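# Stack the on-edge magnet blocks flat on the bench

## Task

Take every magnet block from the row standing on edge and lay them flat, one on top of another, as a single tidy stack on the bench, separate from any other blocks. Then open the grippers and move the arms away from it.

## Robot and tools

ROBOT. Two arms, left_arm and right_arm, each with six revolute joints and a parallel two-finger gripper. In the shared scene frame the origin sits on the table surface between the arms, +x points out over the table, +z points up, and left_arm is on the +y side. The names left and right say nothing about image sides. Arm bases (scene frame): left_arm at (+0.025, +0.289, 0) m, quat_wxyz (+0.997, 0, 0, -0.077); right_arm at (+0.034, -0.372, 0) m, quat_wxyz (+0.999, 0, 0, +0.053). The fingers point along the gripper's +z axis and close along its y axis. The reported end-effector point lies between the pads, roughly 1 cm back from the tips, and can be slightly wrong, more so at long reach. Each gripper carries a wrist camera on its body.

ROW LAYOUT. Every commanded row holds 14 numbers in [-1, 1], covering both arms even when one stays still: for left_arm six joint numbers then its opening, then the same seven for right_arm. Joint order per arm: shoulder (joint2), elbow (joint3), waist (joint1), wrist pitch (joint4), wrist yaw (joint5), wrist roll (joint6). Elbow and wrist pitch have their sign flipped against the URDF in everything sent and reported, so a URDF angle of 1.2 shows as about -1.2. Joint numbers are offsets, scaled: 1.0 equals 1.258 rad shoulder, 1.238 elbow, 1.202 waist, 2.073 wrist pitch, 2.022 wrist yaw and wrist roll. Stated ranges in URDF signs: waist -2.618 to 3.054, shoulder 0.000 to 3.142, elbow 0.000 to 3.142, wrist pitch -1.571 to 1.571, wrist yaw -1.571 to 1.571, wrist roll -2.094 to 2.094; real ends may differ by up to 0.036 rad. The opening is absolute, not an offset: +1 fully open (0.094 m pad gap), -1 closed.

execute_actions(actions): a list of up to 15 actions; each action is a table of up to 15 rows, one row per 1/30 s control step, and a short table repeats its final row to fill 15 steps. In each action the joint offsets count from the angles the joints had when that action began (for the first action, the last reported angles), not from the previous row. An action asking a joint more than 0.036 rad beyond its range end is rejected for both arms; a malformed action, or a first action failing that check, rejects the whole call. An empty list just returns state and images. Per step, each joint target stays within a lead of the measured angle (waist 0.202, shoulder 0.258, elbow 0.238, wrist pitch 0.573, wrist yaw and roll 0.522 rad), and targets are pulled back if they would shift the gripper over 70 mm, so big offsets need several actions. "joint sent to its limit" means a joint was stopped at its end.

move(target, speed, blocking): target is one 14-number row whose joint offsets count from the Joint positions in the most recent result that printed them. All joints finish together, so grippers travel curved paths; duration 0.5 to 10 s. speed (0.01 to 2 rad/s, default 0.5) caps the joint with the largest travel. Finger openings are sent at the start. It does not avoid obstacles or the other arm. Its extra "move:" line gives the ending (done, off_target, moving, held, fault), limits=held or limits=none, and each arm's joint farthest from target. With blocking=false it returns after 0.5 s; then only wait or stop are accepted until a result shows it ended.

wait(seconds): 0 to 10 s, arms hold their last command; returns early if a running move ends. stop(): brakes the running move, needing some distance. zoom_image(camera, region): region [x0, y0, x1, y1] pixels from top-left, at most 504 by 504. Cameras: cam_head_left, cam_head_right, cam_high, cam_low (504x504), cam_left_wrist, cam_right_wrist (616x616). read_manual(section) only returns licence text. finished_scene(scene) ends the current scene, given its number, and reports success; it is final.

RESULTS. State line per arm: gripper position (m) and quat_wxyz in the scene frame. Joint positions and velocities list the six joints in the order above plus pad gap in m. Joint targets shows current drive aims. grip_measured reports finger opening on the command scale, each gripper off by up to about 1 mm. "joint command not followed" means a clearance check altered some joint targets. Torques are noisy and offset. MOTOR HOT warns from 75 °C; OVER-TEMPERATURE FAULT means a stop (90 °C) or the arm dropping (100 °C).

PRACTICE. Sending zero offsets lets an arm sag; to hold it, first command offsets back to the wanted angles, then zeros, topping up if it drifts. To hold a block, command an opening about 0.03 below grip_measured; less grips lighter. Force is about 50 to 62 N per pad. Blocks may be tugged or nudged at times. Avoid: dropping blocks, pushing anything off the table, arm-to-arm contact, fast impacts and pressing far past contact (harder hits come from higher speed and deeper targets). Finish with grippers open and arms retracted.

Each tool is called after "Emit:" as a command line: name --argument value for each argument, lists and objects as JSON in quotes; but a table of rows of numbers goes row by row, as --pt "numbers of a row", without its own name.

## Session

Emit:
execute_actions --actions '[]'

Scene clock: 0.00 s.
left_arm: end_effector_position=(+0.4918, +0.1728, +0.1471) grip_measured=+1.000 end_effector_quat_wxyz=(+0.103, +0.811, +0.570, +0.081) | right_arm: end_effector_position=(+0.3457, +0.1217, +0.1692) grip_measured=+1.000 end_effector_quat_wxyz=(+0.325, -0.052, +0.923, +0.200)
Joint names: [shoulder, elbow, waist, wrist pitch, wrist yaw, wrist roll]
Joint positions: left_arm=[ 2.172 -2.135 -0.086  1.27   0.013  1.675  0.094] | right_arm=[ 2.187 -2.004  1.003  0.671  0.345  0.867  0.094]
Joint velocities: left_arm=[-0.002  0.002 -0.012  0.007 -0.051  0.051  0.   ] | right_arm=[ 0.007  0.027 -0.027 -0.037  0.051  0.037  0.   ]
Joint torques (N m, as the arm reports them, + toward a larger Joint positions number): no reading
Joint targets: left_arm=[2.167 -2.139 -0.086 1.279 0.017 1.674] | right_arm=[2.171 -2.016 1.003 0.670 0.352 0.866]

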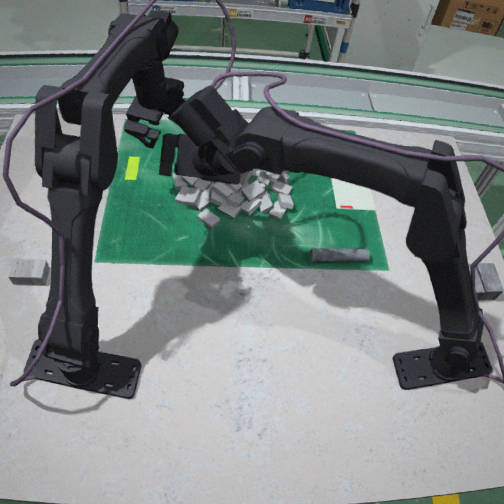

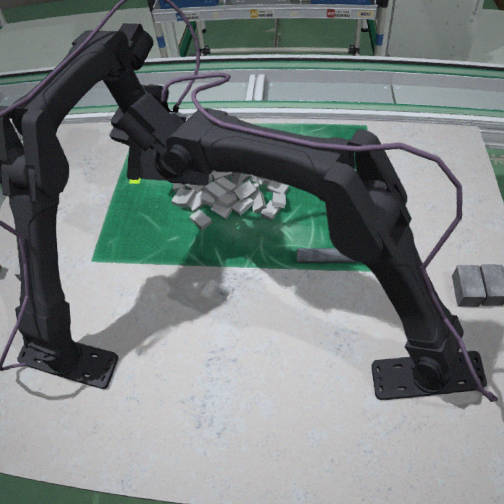

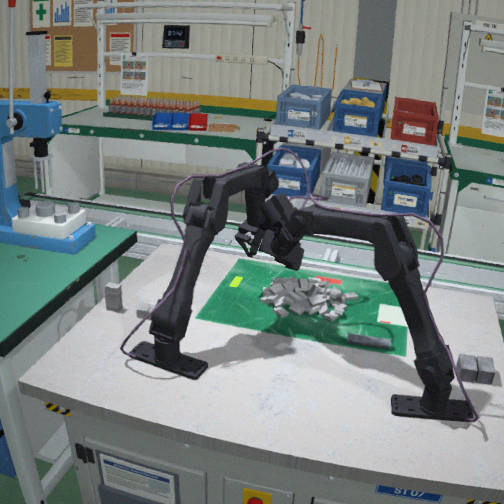

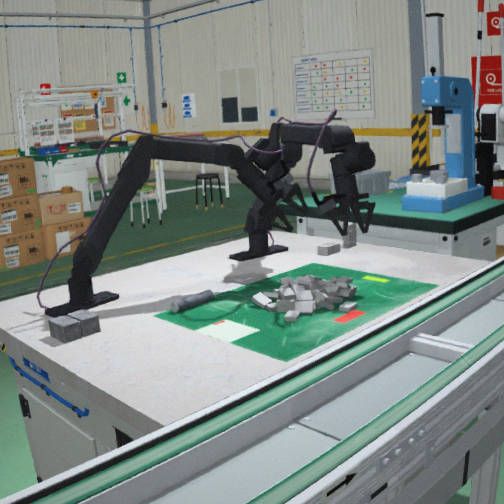

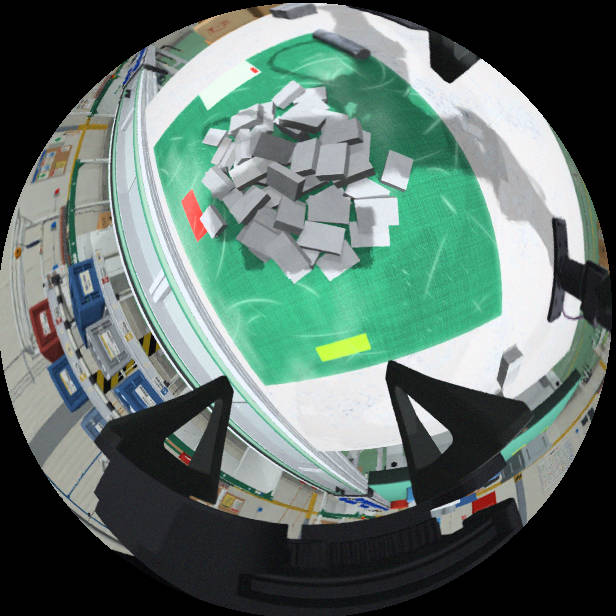

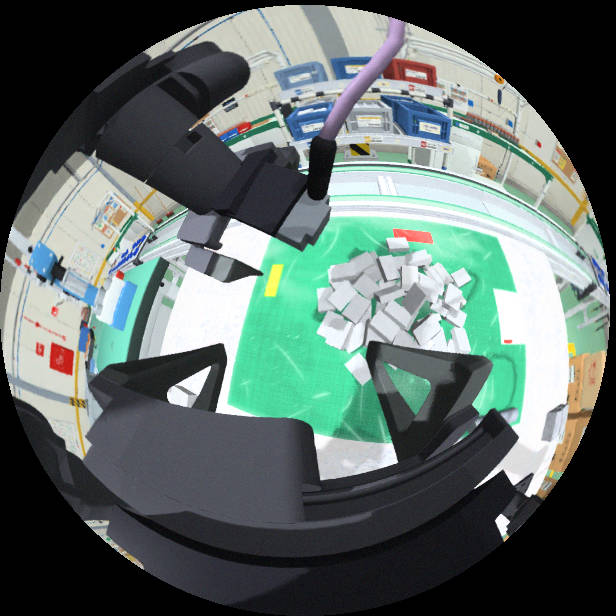

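Emit:
zoom_image --camera "cam_high" --region '[80,260,200,350]'

Emit:
zoom_image --camera "cam_head_left" --region '[0,230,100,310]'

Emit:
zoom_image --camera "cam_head_right" --region '[424,240,504,320]'

Emit:
zoom_image --camera "cam_low" --region '[30,280,230,360]'

Region (80, 260, 200, 350) of cam_high's 504x504 image, scaled by 4.200, with more detail than that image has; it fills the top 378 rows of this view, and the rest is white.

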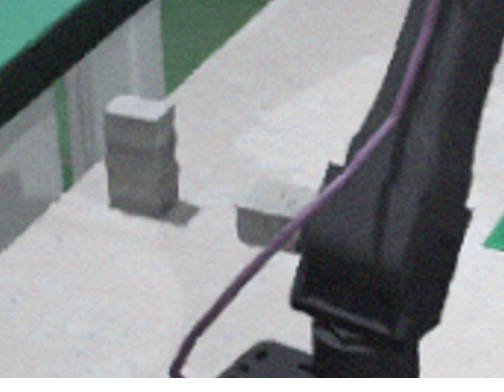

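Region (0, 230, 100, 310) of cam_head_left's 504x504 image, scaled by 5.040, with more detail than that image has; it fills the top 403 rows of this view, and the rest is white.

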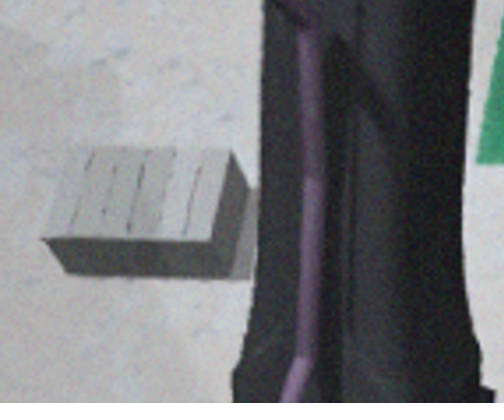

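Region (424, 240, 504, 320) of cam_head_right's 504x504 image, scaled by 6.300, with more detail than that image has.

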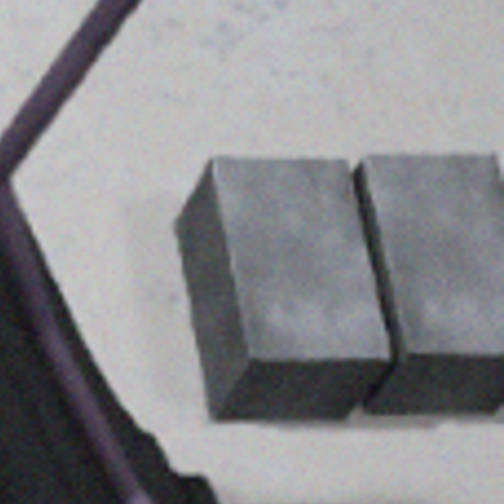

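Region (30, 280, 230, 360) of cam_low's 504x504 image, scaled by 2.520, with more detail than that image has; it fills the top 202 rows of this view, and the rest is white.

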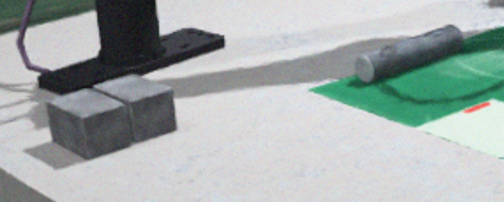

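Emit:
move --target '[0,0,0,0,0,0,1,-0.3,0.4,-0.1,0,0,0,1]' --speed 0.8

Emit:
move --target '[-0.55,0.65,0.4,0,0,0,1,-0.6,0.4,-0.75,0,0,0,1]' --speed 0.8

Scene clock: 33.93 s.
left_arm: end_effector_position=(+0.4918, +0.1728, +0.1471) grip_measured=+1.000 end_effector_quat_wxyz=(+0.103, +0.811, +0.570, +0.081) | right_arm: end_effector_position=(+0.3397, -0.0095, +0.1537) grip_measured=+1.000 end_effector_quat_wxyz=(+0.299, -0.012, +0.946, +0.128)
Joint names: [shoulder, elbow, waist, wrist pitch, wrist yaw, wrist roll]
Joint positions: left_arm=[ 2.172 -2.135 -0.086  1.27   0.013  1.675  0.094] | right_arm=[ 1.835 -1.513  0.888  0.671  0.343  0.867  0.094]
Joint velocities: left_arm=[-0.007 -0.007  0.002  0.066 -0.051 -0.037  0.   ] | right_arm=[ 0.002  0.002 -0.002 -0.007  0.022 -0.022  0.   ]
Joint torques (N m, as the arm reports them, + toward a larger Joint positions number): left_arm=[-12.41  -6.05   0.    -0.85   0.01  -0.01] | right_arm=[-11.14  -6.98  -0.39  -1.45   0.2    0.04]
Joint targets: left_arm=[2.172 -2.135 -0.086 1.270 0.013 1.675] | right_arm=[1.810 -1.509 0.883 0.671 0.346 0.867]
move: off_target (right_arm); limits=none; left_arm: farthest joint: the waist, 0.000 radians from its target (0.000 radians at the start); right_arm: farthest joint: the shoulder, 0.025 radians from its target (0.378 radians at the start)

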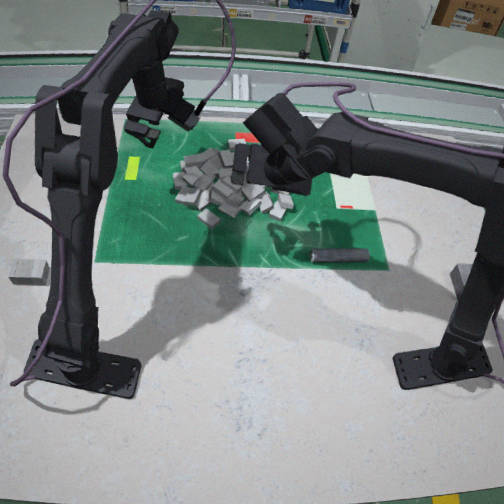

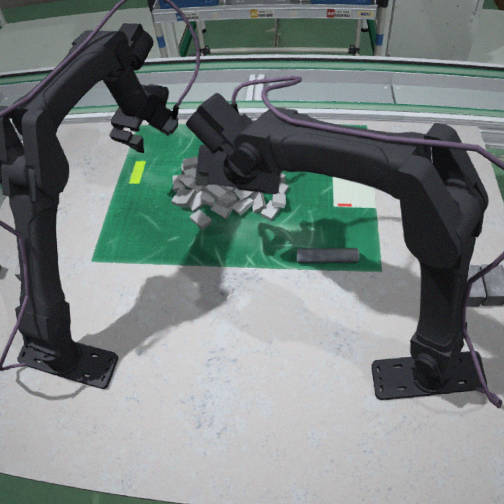

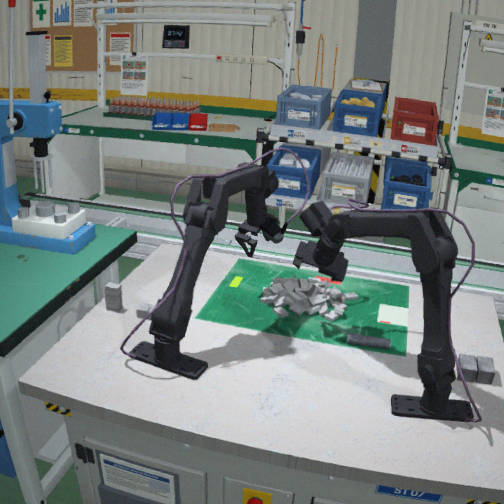

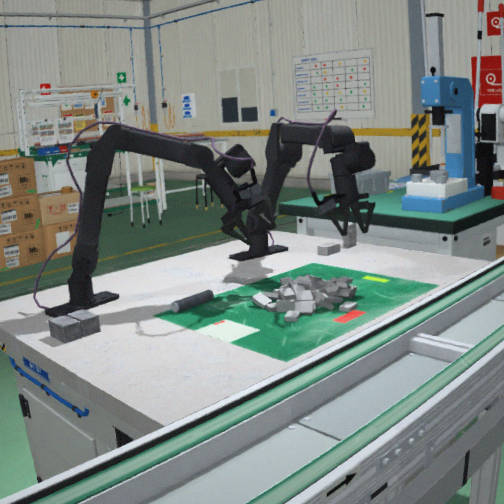

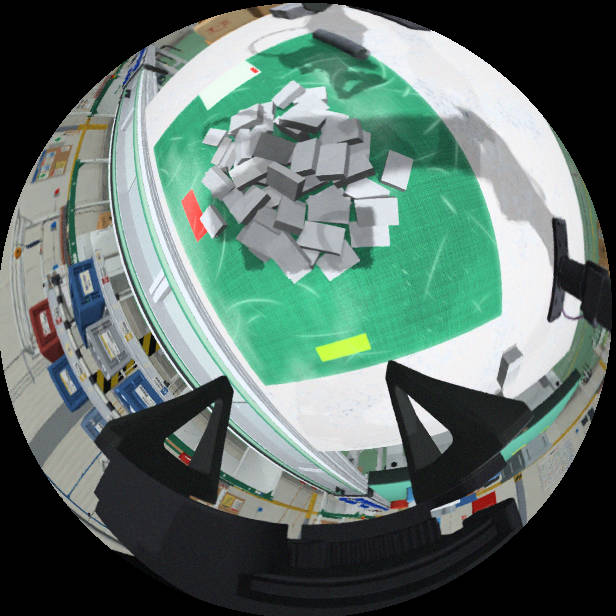

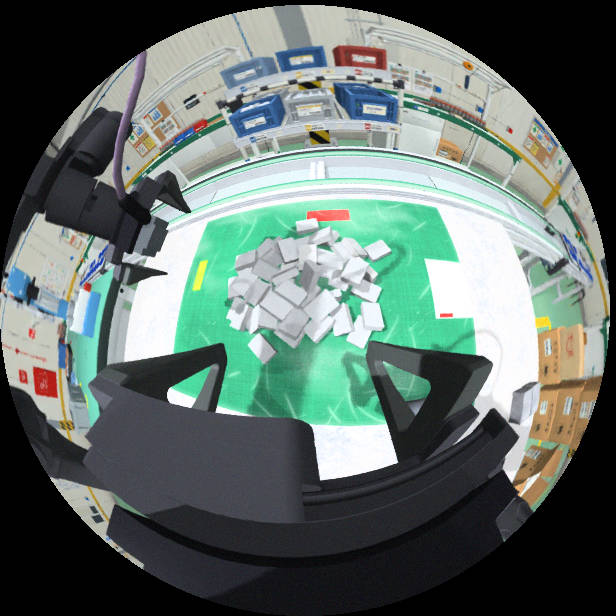

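Scene clock: 35.63 s.
left_arm: end_effector_position=(+0.3070, +0.3550, +0.1582) grip_measured=+1.000 end_effector_quat_wxyz=(+0.049, +0.658, +0.749, +0.060) | right_arm: end_effector_position=(+0.3619, -0.3976, +0.2336) grip_measured=+1.000 end_effector_quat_wxyz=(+0.422, +0.401, +0.812, +0.047)
Joint names: [shoulder, elbow, waist, wrist pitch, wrist yaw, wrist roll]
Joint positions: left_arm=[ 1.496 -1.343  0.388  1.263  0.011  1.675  0.094] | right_arm=[ 1.097 -1.023 -0.007  0.669  0.339  0.867  0.094]
Joint velocities: left_arm=[-0.002  0.002 -0.007 -0.007  0.081 -0.051  0.   ] | right_arm=[-0.012  0.007  0.002 -0.022  0.066 -0.022  0.   ]
Joint torques (N m, as the arm reports them, + toward a larger Joint positions number): left_arm=[-6.97 -5.09  0.52 -0.52  0.03  0.01] | right_arm=[-4.02 -7.11 -0.46 -1.76  0.17  0.03]
Joint targets: left_arm=[1.480 -1.330 0.395 1.270 0.013 1.675] | right_arm=[1.080 -1.018 -0.014 0.671 0.343 0.867]
move: done; limits=none; left_arm: farthest joint: the shoulder, 0.016 radians from its target (0.692 radians at the start); right_arm: farthest joint: the shoulder, 0.017 radians from its target (0.754 radians at the start)

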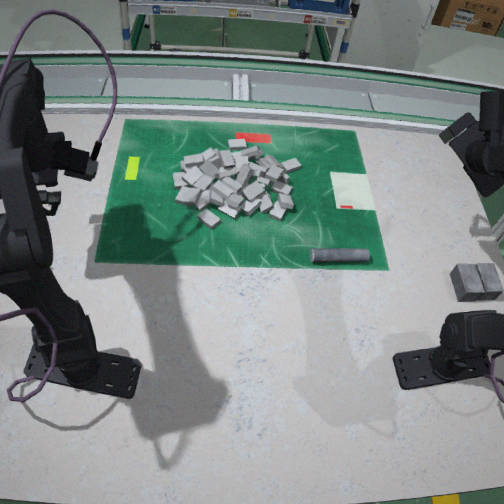

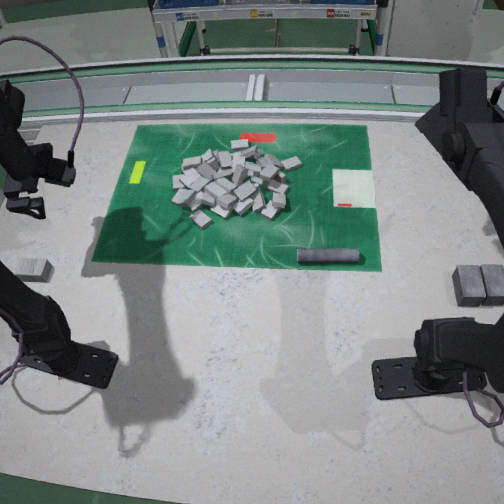

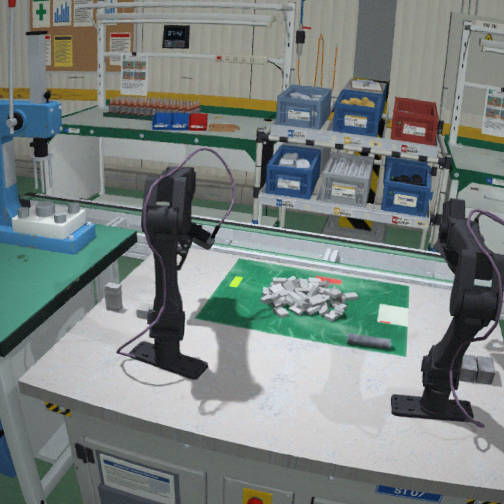

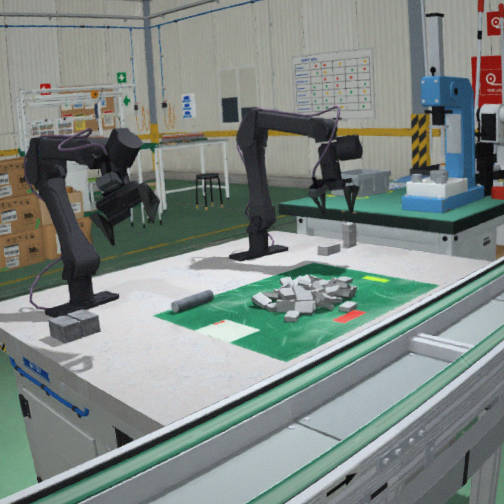

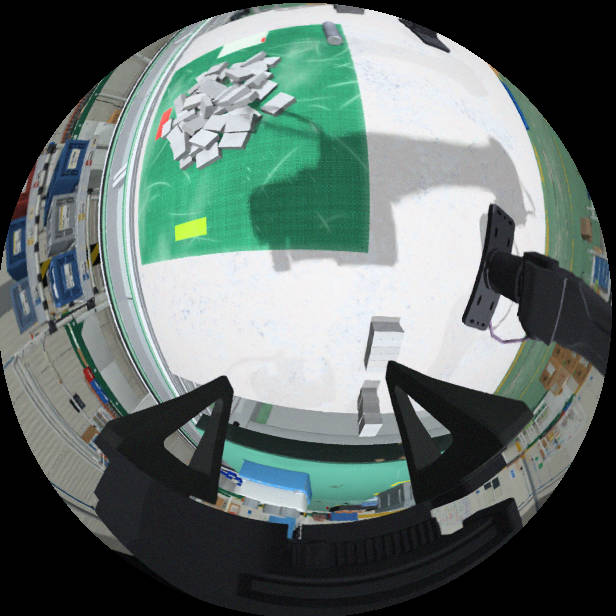

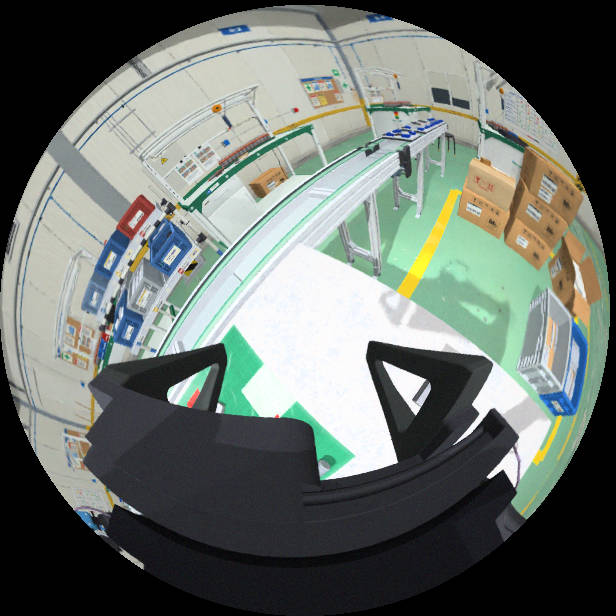

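Emit:
move --target '[-0.221,0.471,-0.195,-0.072,-0.221,-0.051,1,0,0,0,0,0,0,1]' --speed 0.8

Scene clock: 49.73 s.
left_arm: end_effector_position=(+0.1976, +0.3651, +0.0779) grip_measured=+1.000 end_effector_quat_wxyz=(-0.160, +0.692, +0.690, +0.139) | right_arm: end_effector_position=(+0.3619, -0.3976, +0.2336) grip_measured=+1.000 end_effector_quat_wxyz=(+0.422, +0.401, +0.812, +0.047)
Joint names: [shoulder, elbow, waist, wrist pitch, wrist yaw, wrist roll]
Joint positions: left_arm=[ 1.24  -0.768  0.164  1.126 -0.427  1.577  0.094] | right_arm=[ 1.097 -1.023 -0.007  0.669  0.339  0.867  0.094]
Joint velocities: left_arm=[-0.007  0.017 -0.012 -0.022  0.007 -0.007  0.   ] | right_arm=[ 0.007  0.051  0.002 -0.022  0.051 -0.037  0.   ]
Joint torques (N m, as the arm reports them, + toward a larger Joint positions number): left_arm=[-4.38 -4.99 -0.8  -0.33 -0.36 -0.04] | right_arm=[-2.56 -7.55 -0.04 -1.78  0.11  0.02]
Joint targets: left_arm=[1.218 -0.760 0.154 1.114 -0.436 1.572] | right_arm=[1.097 -1.023 -0.007 0.669 0.339 0.867]
move: off_target (left_arm); limits=none; left_arm: farthest joint: the shoulder, 0.022 radians from its target (0.278 radians at the start); right_arm: farthest joint: the waist, 0.000 radians from its target (0.000 radians at the start)

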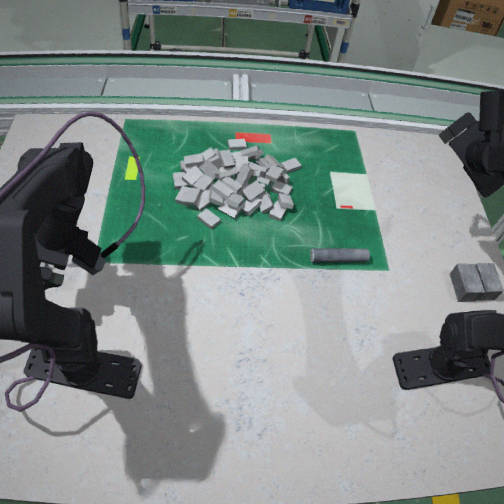

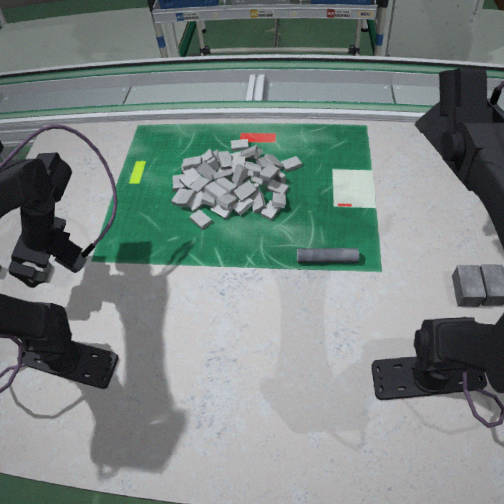

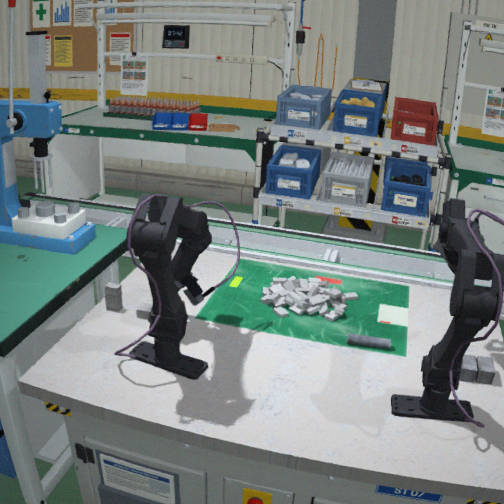

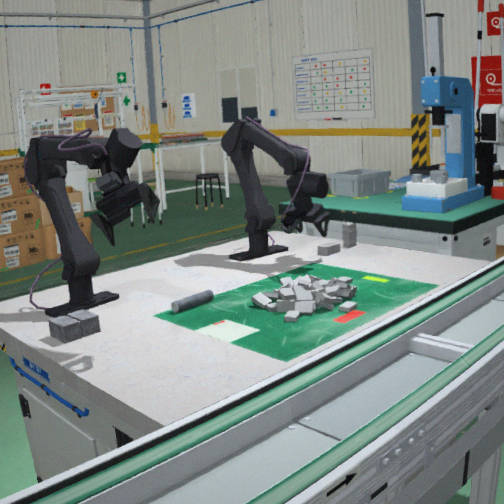

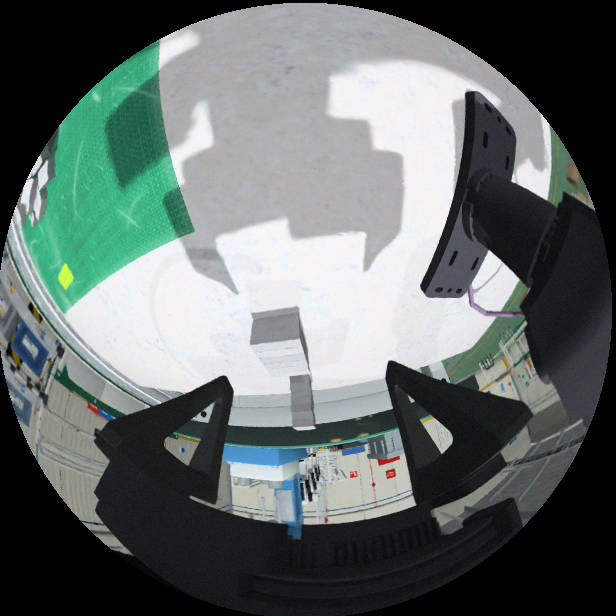

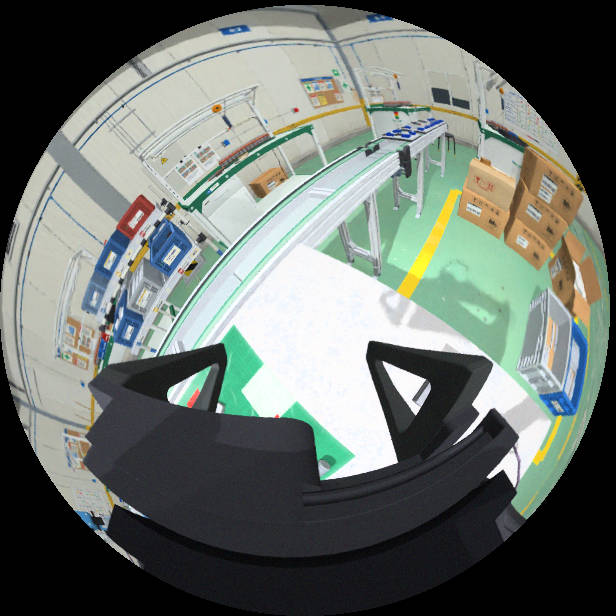

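Emit:
move --target '[0.095,0.057,-0.008,-0.114,-0.04,0,1,0,0,0,0,0,0,1]'

Scene clock: 54.87 s.
left_arm: end_effector_position=(+0.2248, +0.3766, +0.0508) grip_measured=+1.000 end_effector_quat_wxyz=(-0.166, +0.682, +0.689, +0.182) | right_arm: end_effector_position=(+0.3619, -0.3976, +0.2336) grip_measured=+1.000 end_effector_quat_wxyz=(+0.422, +0.401, +0.812, +0.047)
Joint names: [shoulder, elbow, waist, wrist pitch, wrist yaw, wrist roll]
Joint positions: left_arm=[ 1.35  -0.708  0.164  0.901 -0.497  1.577  0.094] | right_arm=[ 1.097 -1.023 -0.007  0.669  0.339  0.867  0.094]
Joint velocities: left_arm=[ 0.007 -0.002 -0.012  0.051 -0.022  0.007  0.   ] | right_arm=[-0.002 -0.012 -0.012 -0.081 -0.022 -0.11   0.   ]
Joint torques (N m, as the arm reports them, + toward a larger Joint positions number): left_arm=[-2.93 -4.63 -0.79 -0.48 -0.4   0.01] | right_arm=[-2.56 -7.53  0.01 -1.78  0.12  0.03]
Joint targets: left_arm=[1.360 -0.697 0.154 0.889 -0.508 1.577] | right_arm=[1.097 -1.023 -0.007 0.669 0.339 0.867]
move: done; limits=none; left_arm: farthest joint: the elbow, 0.011 radians from its target (0.070 radians at the start); right_arm: farthest joint: the waist, 0.000 radians from its target (0.000 radians at the start)

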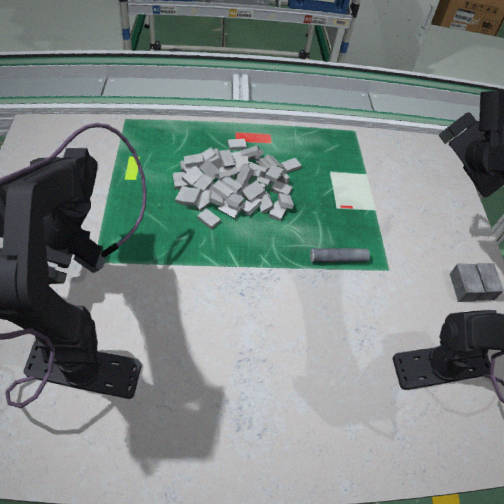

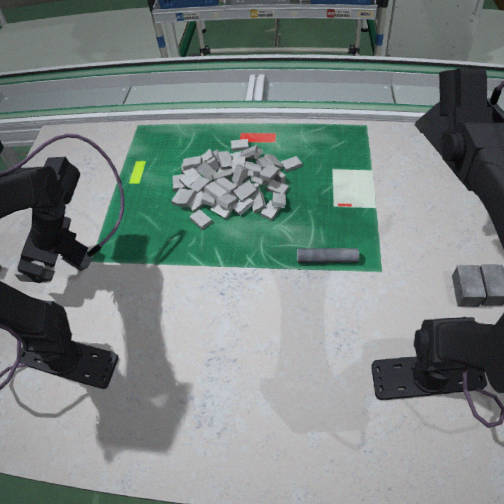

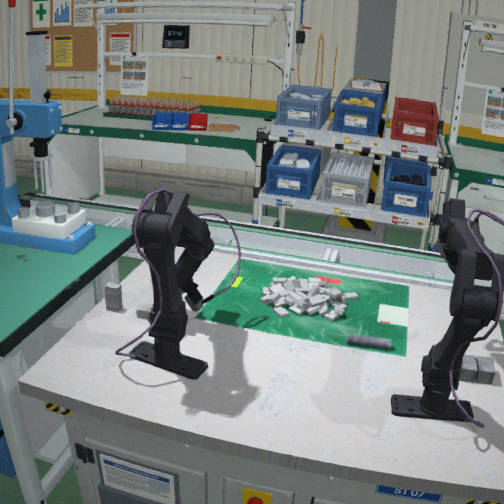

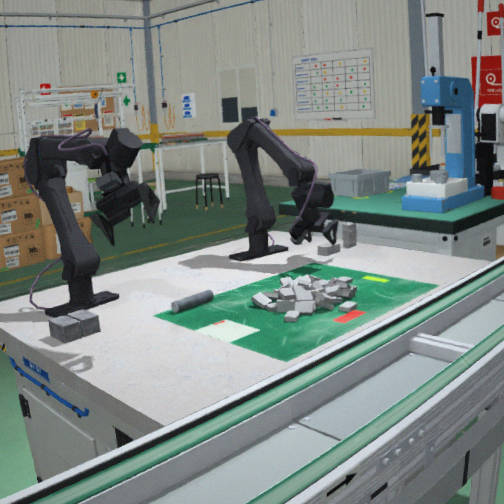

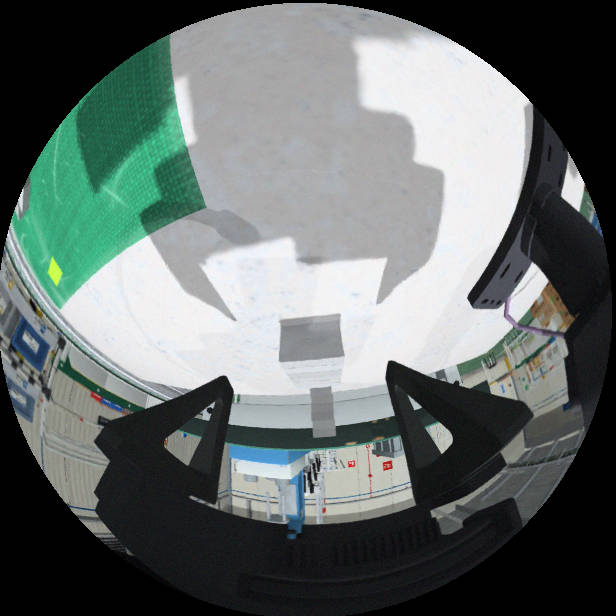

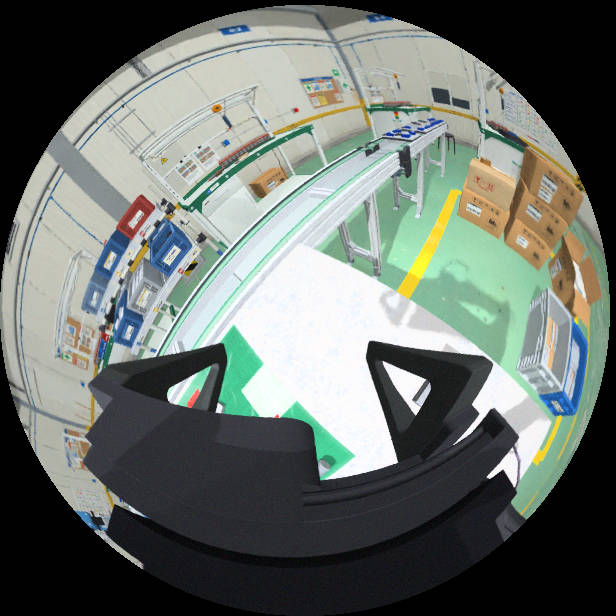

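Emit:
move --target '[0.074,0.075,0,-0.075,0,0,0.5,0,0,0,0,0,0,1]' --speed 0.3

Scene clock: 59.23 s.
left_arm: end_effector_position=(+0.2223, +0.3766, +0.0180) grip_measured=+0.502 end_effector_quat_wxyz=(-0.173, +0.684, +0.687, +0.175) | right_arm: end_effector_position=(+0.3619, -0.3976, +0.2336) grip_measured=+1.000 end_effector_quat_wxyz=(+0.422, +0.401, +0.812, +0.047)
Joint names: [shoulder, elbow, waist, wrist pitch, wrist yaw, wrist roll]
Joint positions: left_arm=[ 1.433 -0.627  0.164  0.757 -0.497  1.577  0.071] | right_arm=[ 1.097 -1.023 -0.007  0.669  0.339  0.867  0.094]
Joint velocities: left_arm=[ 0.002 -0.002 -0.007 -0.037  0.007 -0.037 -0.001] | right_arm=[-0.002  0.007  0.012  0.051 -0.022 -0.081  0.   ]
Joint torques (N m, as the arm reports them, + toward a larger Joint positions number): left_arm=[-3.19 -4.25 -0.01 -0.44 -0.29  0.  ] | right_arm=[-2.56 -7.57 -0.04 -1.79  0.12  0.03]
Joint targets: left_arm=[1.443 -0.616 0.164 0.745 -0.497 1.577] | right_arm=[1.097 -1.023 -0.007 0.669 0.339 0.867]
move: done; limits=none; left_arm: farthest joint: the wrist pitch, 0.012 radians from its target (0.155 radians at the start); right_arm: farthest joint: the waist, 0.000 radians from its target (0.000 radians at the start)

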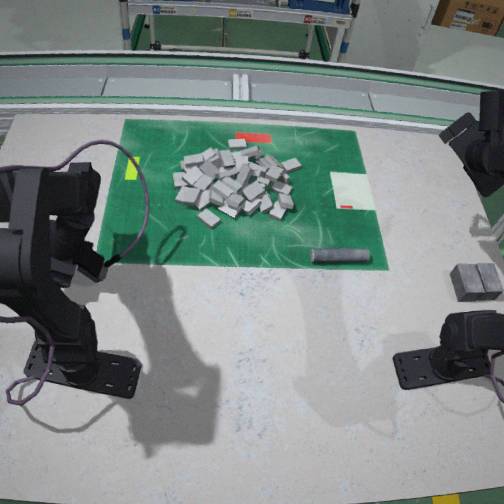

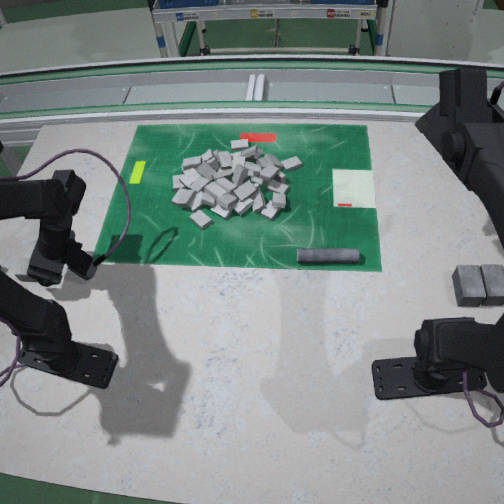

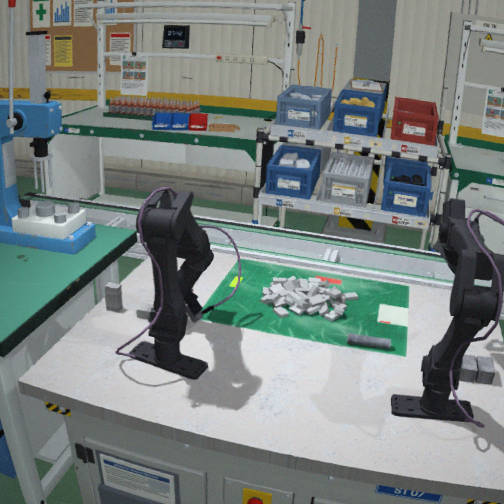

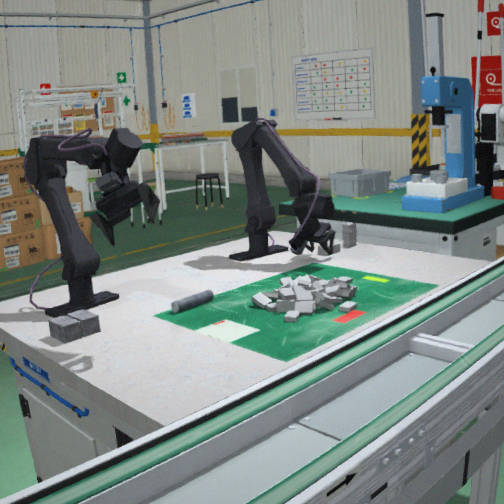

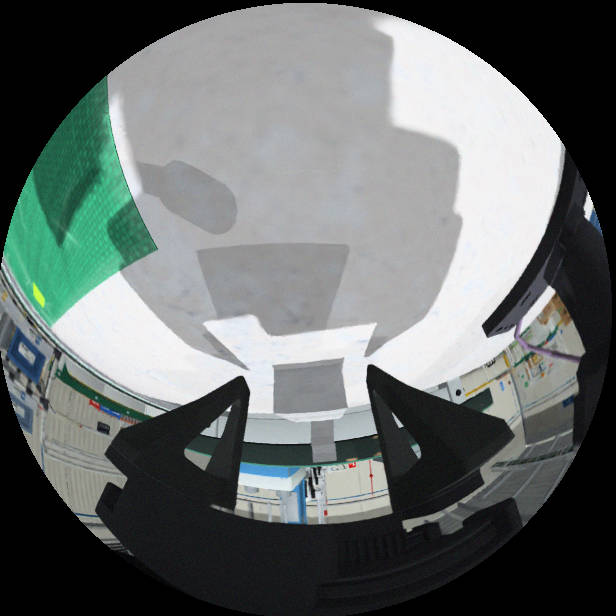

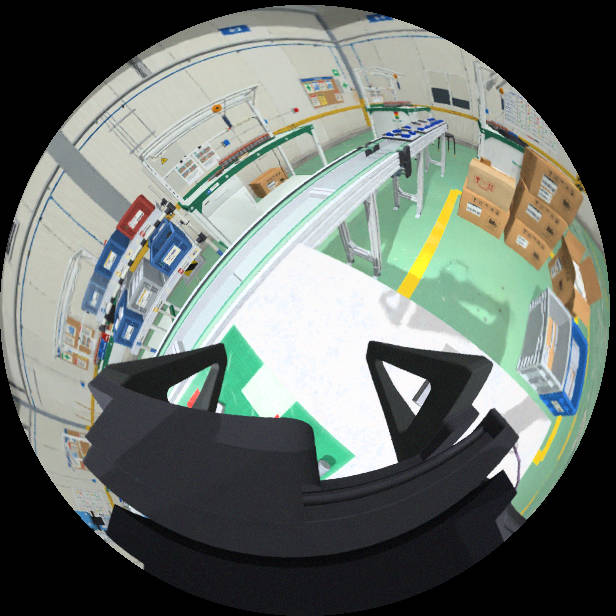

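Emit:
move --target '[0.028,0.03,0,-0.028,-0.056,0,0.5,0,0,0,0,0,0,1]' --speed 0.3

Emit:
execute_actions --actions '[[[0,0,0,0,0,0,0,0,0,0,0,0,0,1]],[[0,0,0,0,0,0,-0.25,0,0,0,0,0,0,1]]]'

Scene clock: 65.37 s.
left_arm: end_effector_position=(+0.2208, +0.3920, +0.0179) grip_measured=+0.502 end_effector_quat_wxyz=(-0.208, +0.674, +0.677, +0.209) | right_arm: end_effector_position=(+0.3619, -0.3976, +0.2336) grip_measured=+1.000 end_effector_quat_wxyz=(+0.422, +0.401, +0.812, +0.047)
Joint names: [shoulder, elbow, waist, wrist pitch, wrist yaw, wrist roll]
Joint positions: left_arm=[ 1.456 -0.601  0.164  0.711 -0.599  1.577  0.071] | right_arm=[ 1.097 -1.023 -0.007  0.669  0.339  0.867  0.094]
Joint velocities: left_arm=[-0.012  0.012  0.007  0.037  0.007  0.007  0.   ] | right_arm=[-0.007 -0.002 -0.002  0.051 -0.022 -0.022  0.   ]
Joint torques (N m, as the arm reports them, + toward a larger Joint positions number): left_arm=[-3.12 -4.04 -0.02 -0.4  -0.46  0.01] | right_arm=[-2.61 -7.49  0.01 -1.8   0.13  0.03]
Joint targets: left_arm=[1.468 -0.589 0.164 0.699 -0.611 1.577] | right_arm=[1.097 -1.023 -0.007 0.669 0.339 0.867]
move: done; limits=none; left_arm: farthest joint: the shoulder, 0.012 radians from its target (0.036 radians at the start); right_arm: farthest joint: the waist, 0.000 radians from its target (0.000 radians at the start)

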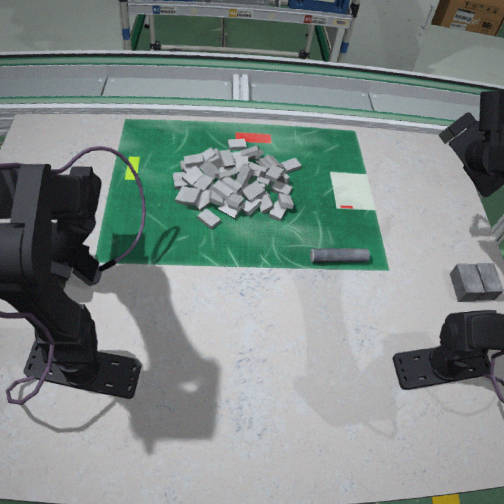

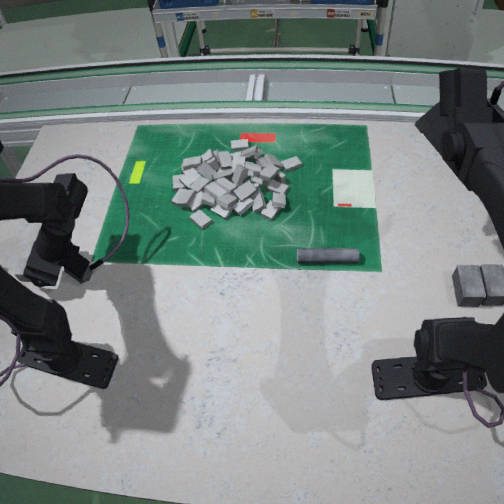

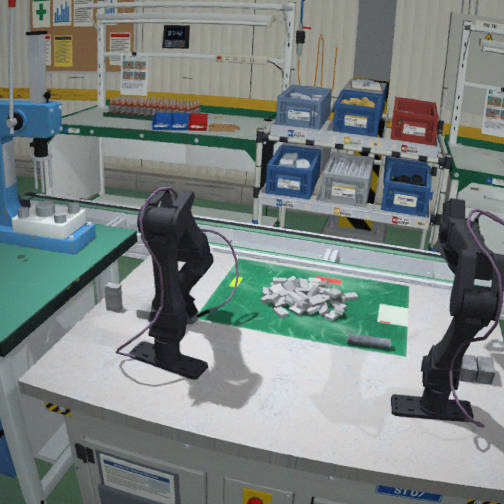

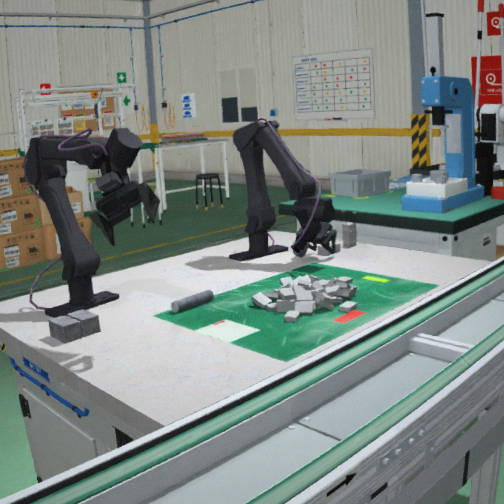

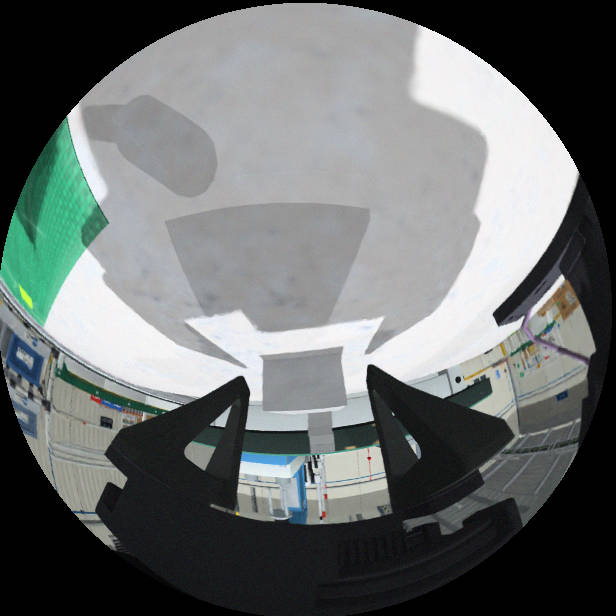

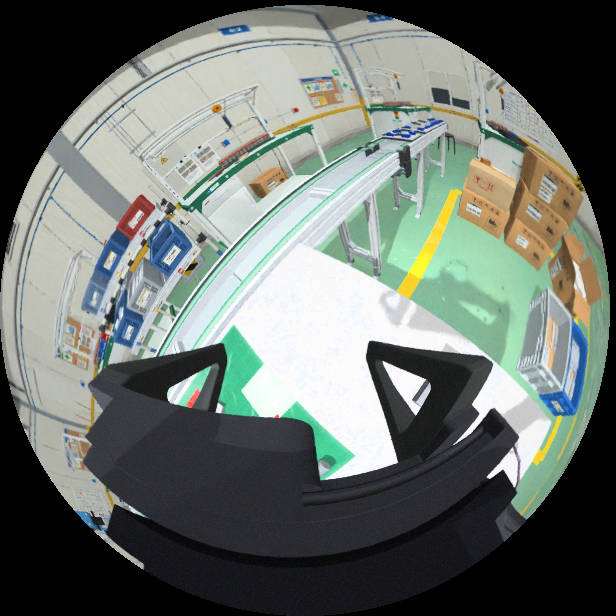

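Scene clock: 66.37 s.
left_arm: end_effector_position=(+0.2208, +0.3919, +0.0179) grip_measured=-0.133 end_effector_quat_wxyz=(-0.208, +0.674, +0.677, +0.208) | right_arm: end_effector_position=(+0.3619, -0.3976, +0.2336) grip_measured=+1.000 end_effector_quat_wxyz=(+0.422, +0.401, +0.812, +0.047)
Joint names: [shoulder, elbow, waist, wrist pitch, wrist yaw, wrist roll]
Joint positions: left_arm=[ 1.456 -0.601  0.164  0.711 -0.598  1.577  0.041] | right_arm=[ 1.097 -1.023 -0.007  0.669  0.339  0.867  0.094]
Joint velocities: left_arm=[ 0.002  0.007 -0.012  0.022  0.022 -0.037 -0.001] | right_arm=[ 0.002  0.002 -0.002 -0.022 -0.007 -0.007  0.   ]
Joint torques (N m, as the arm reports them, + toward a larger Joint positions number): left_arm=[-4.03 -4.9   0.01 -0.29 -0.36  0.  ] | right_arm=[-2.57 -7.59 -0.01 -1.78  0.12  0.03]
Joint targets: left_arm=[1.456 -0.601 0.164 0.711 -0.598 1.577] | right_arm=[1.097 -1.023 -0.007 0.669 0.339 0.867]

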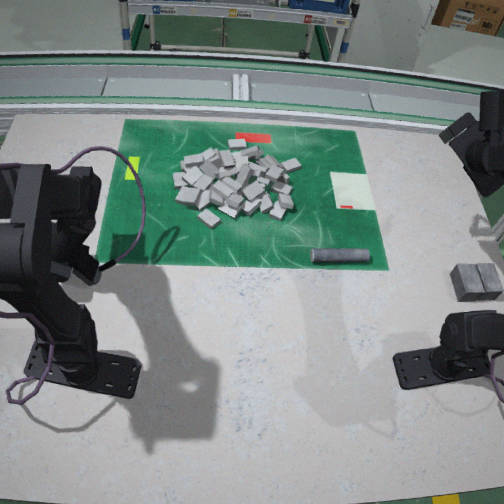

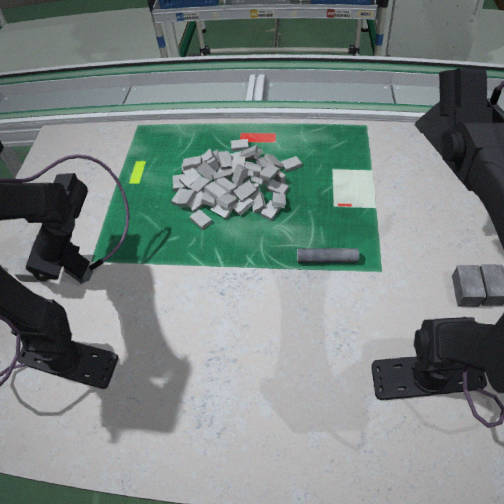

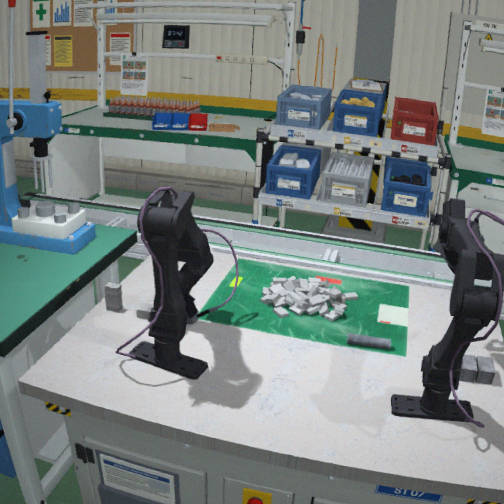

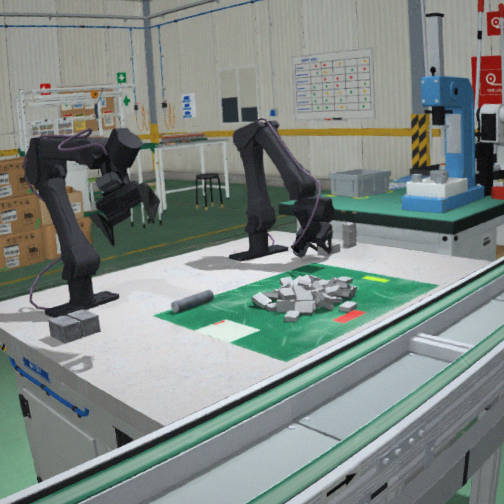

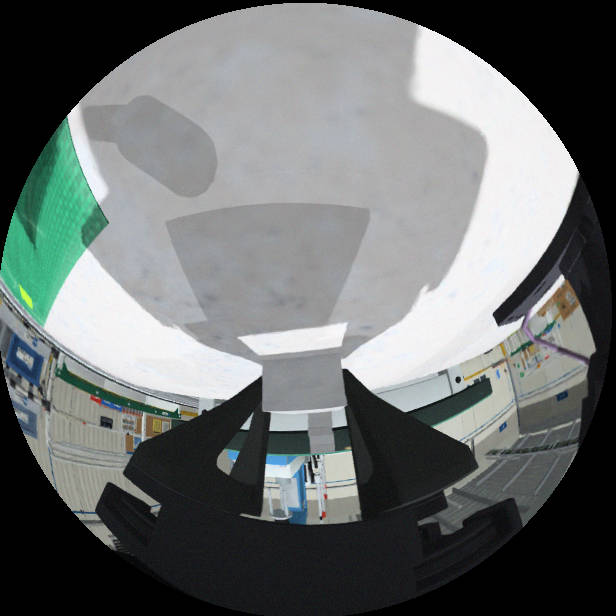

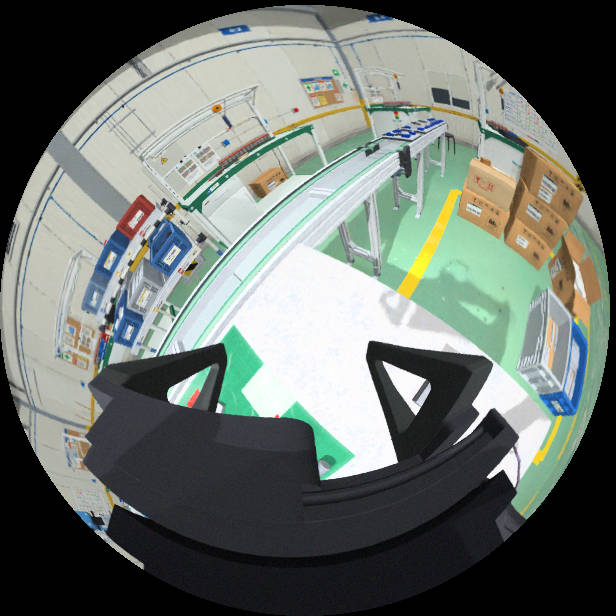

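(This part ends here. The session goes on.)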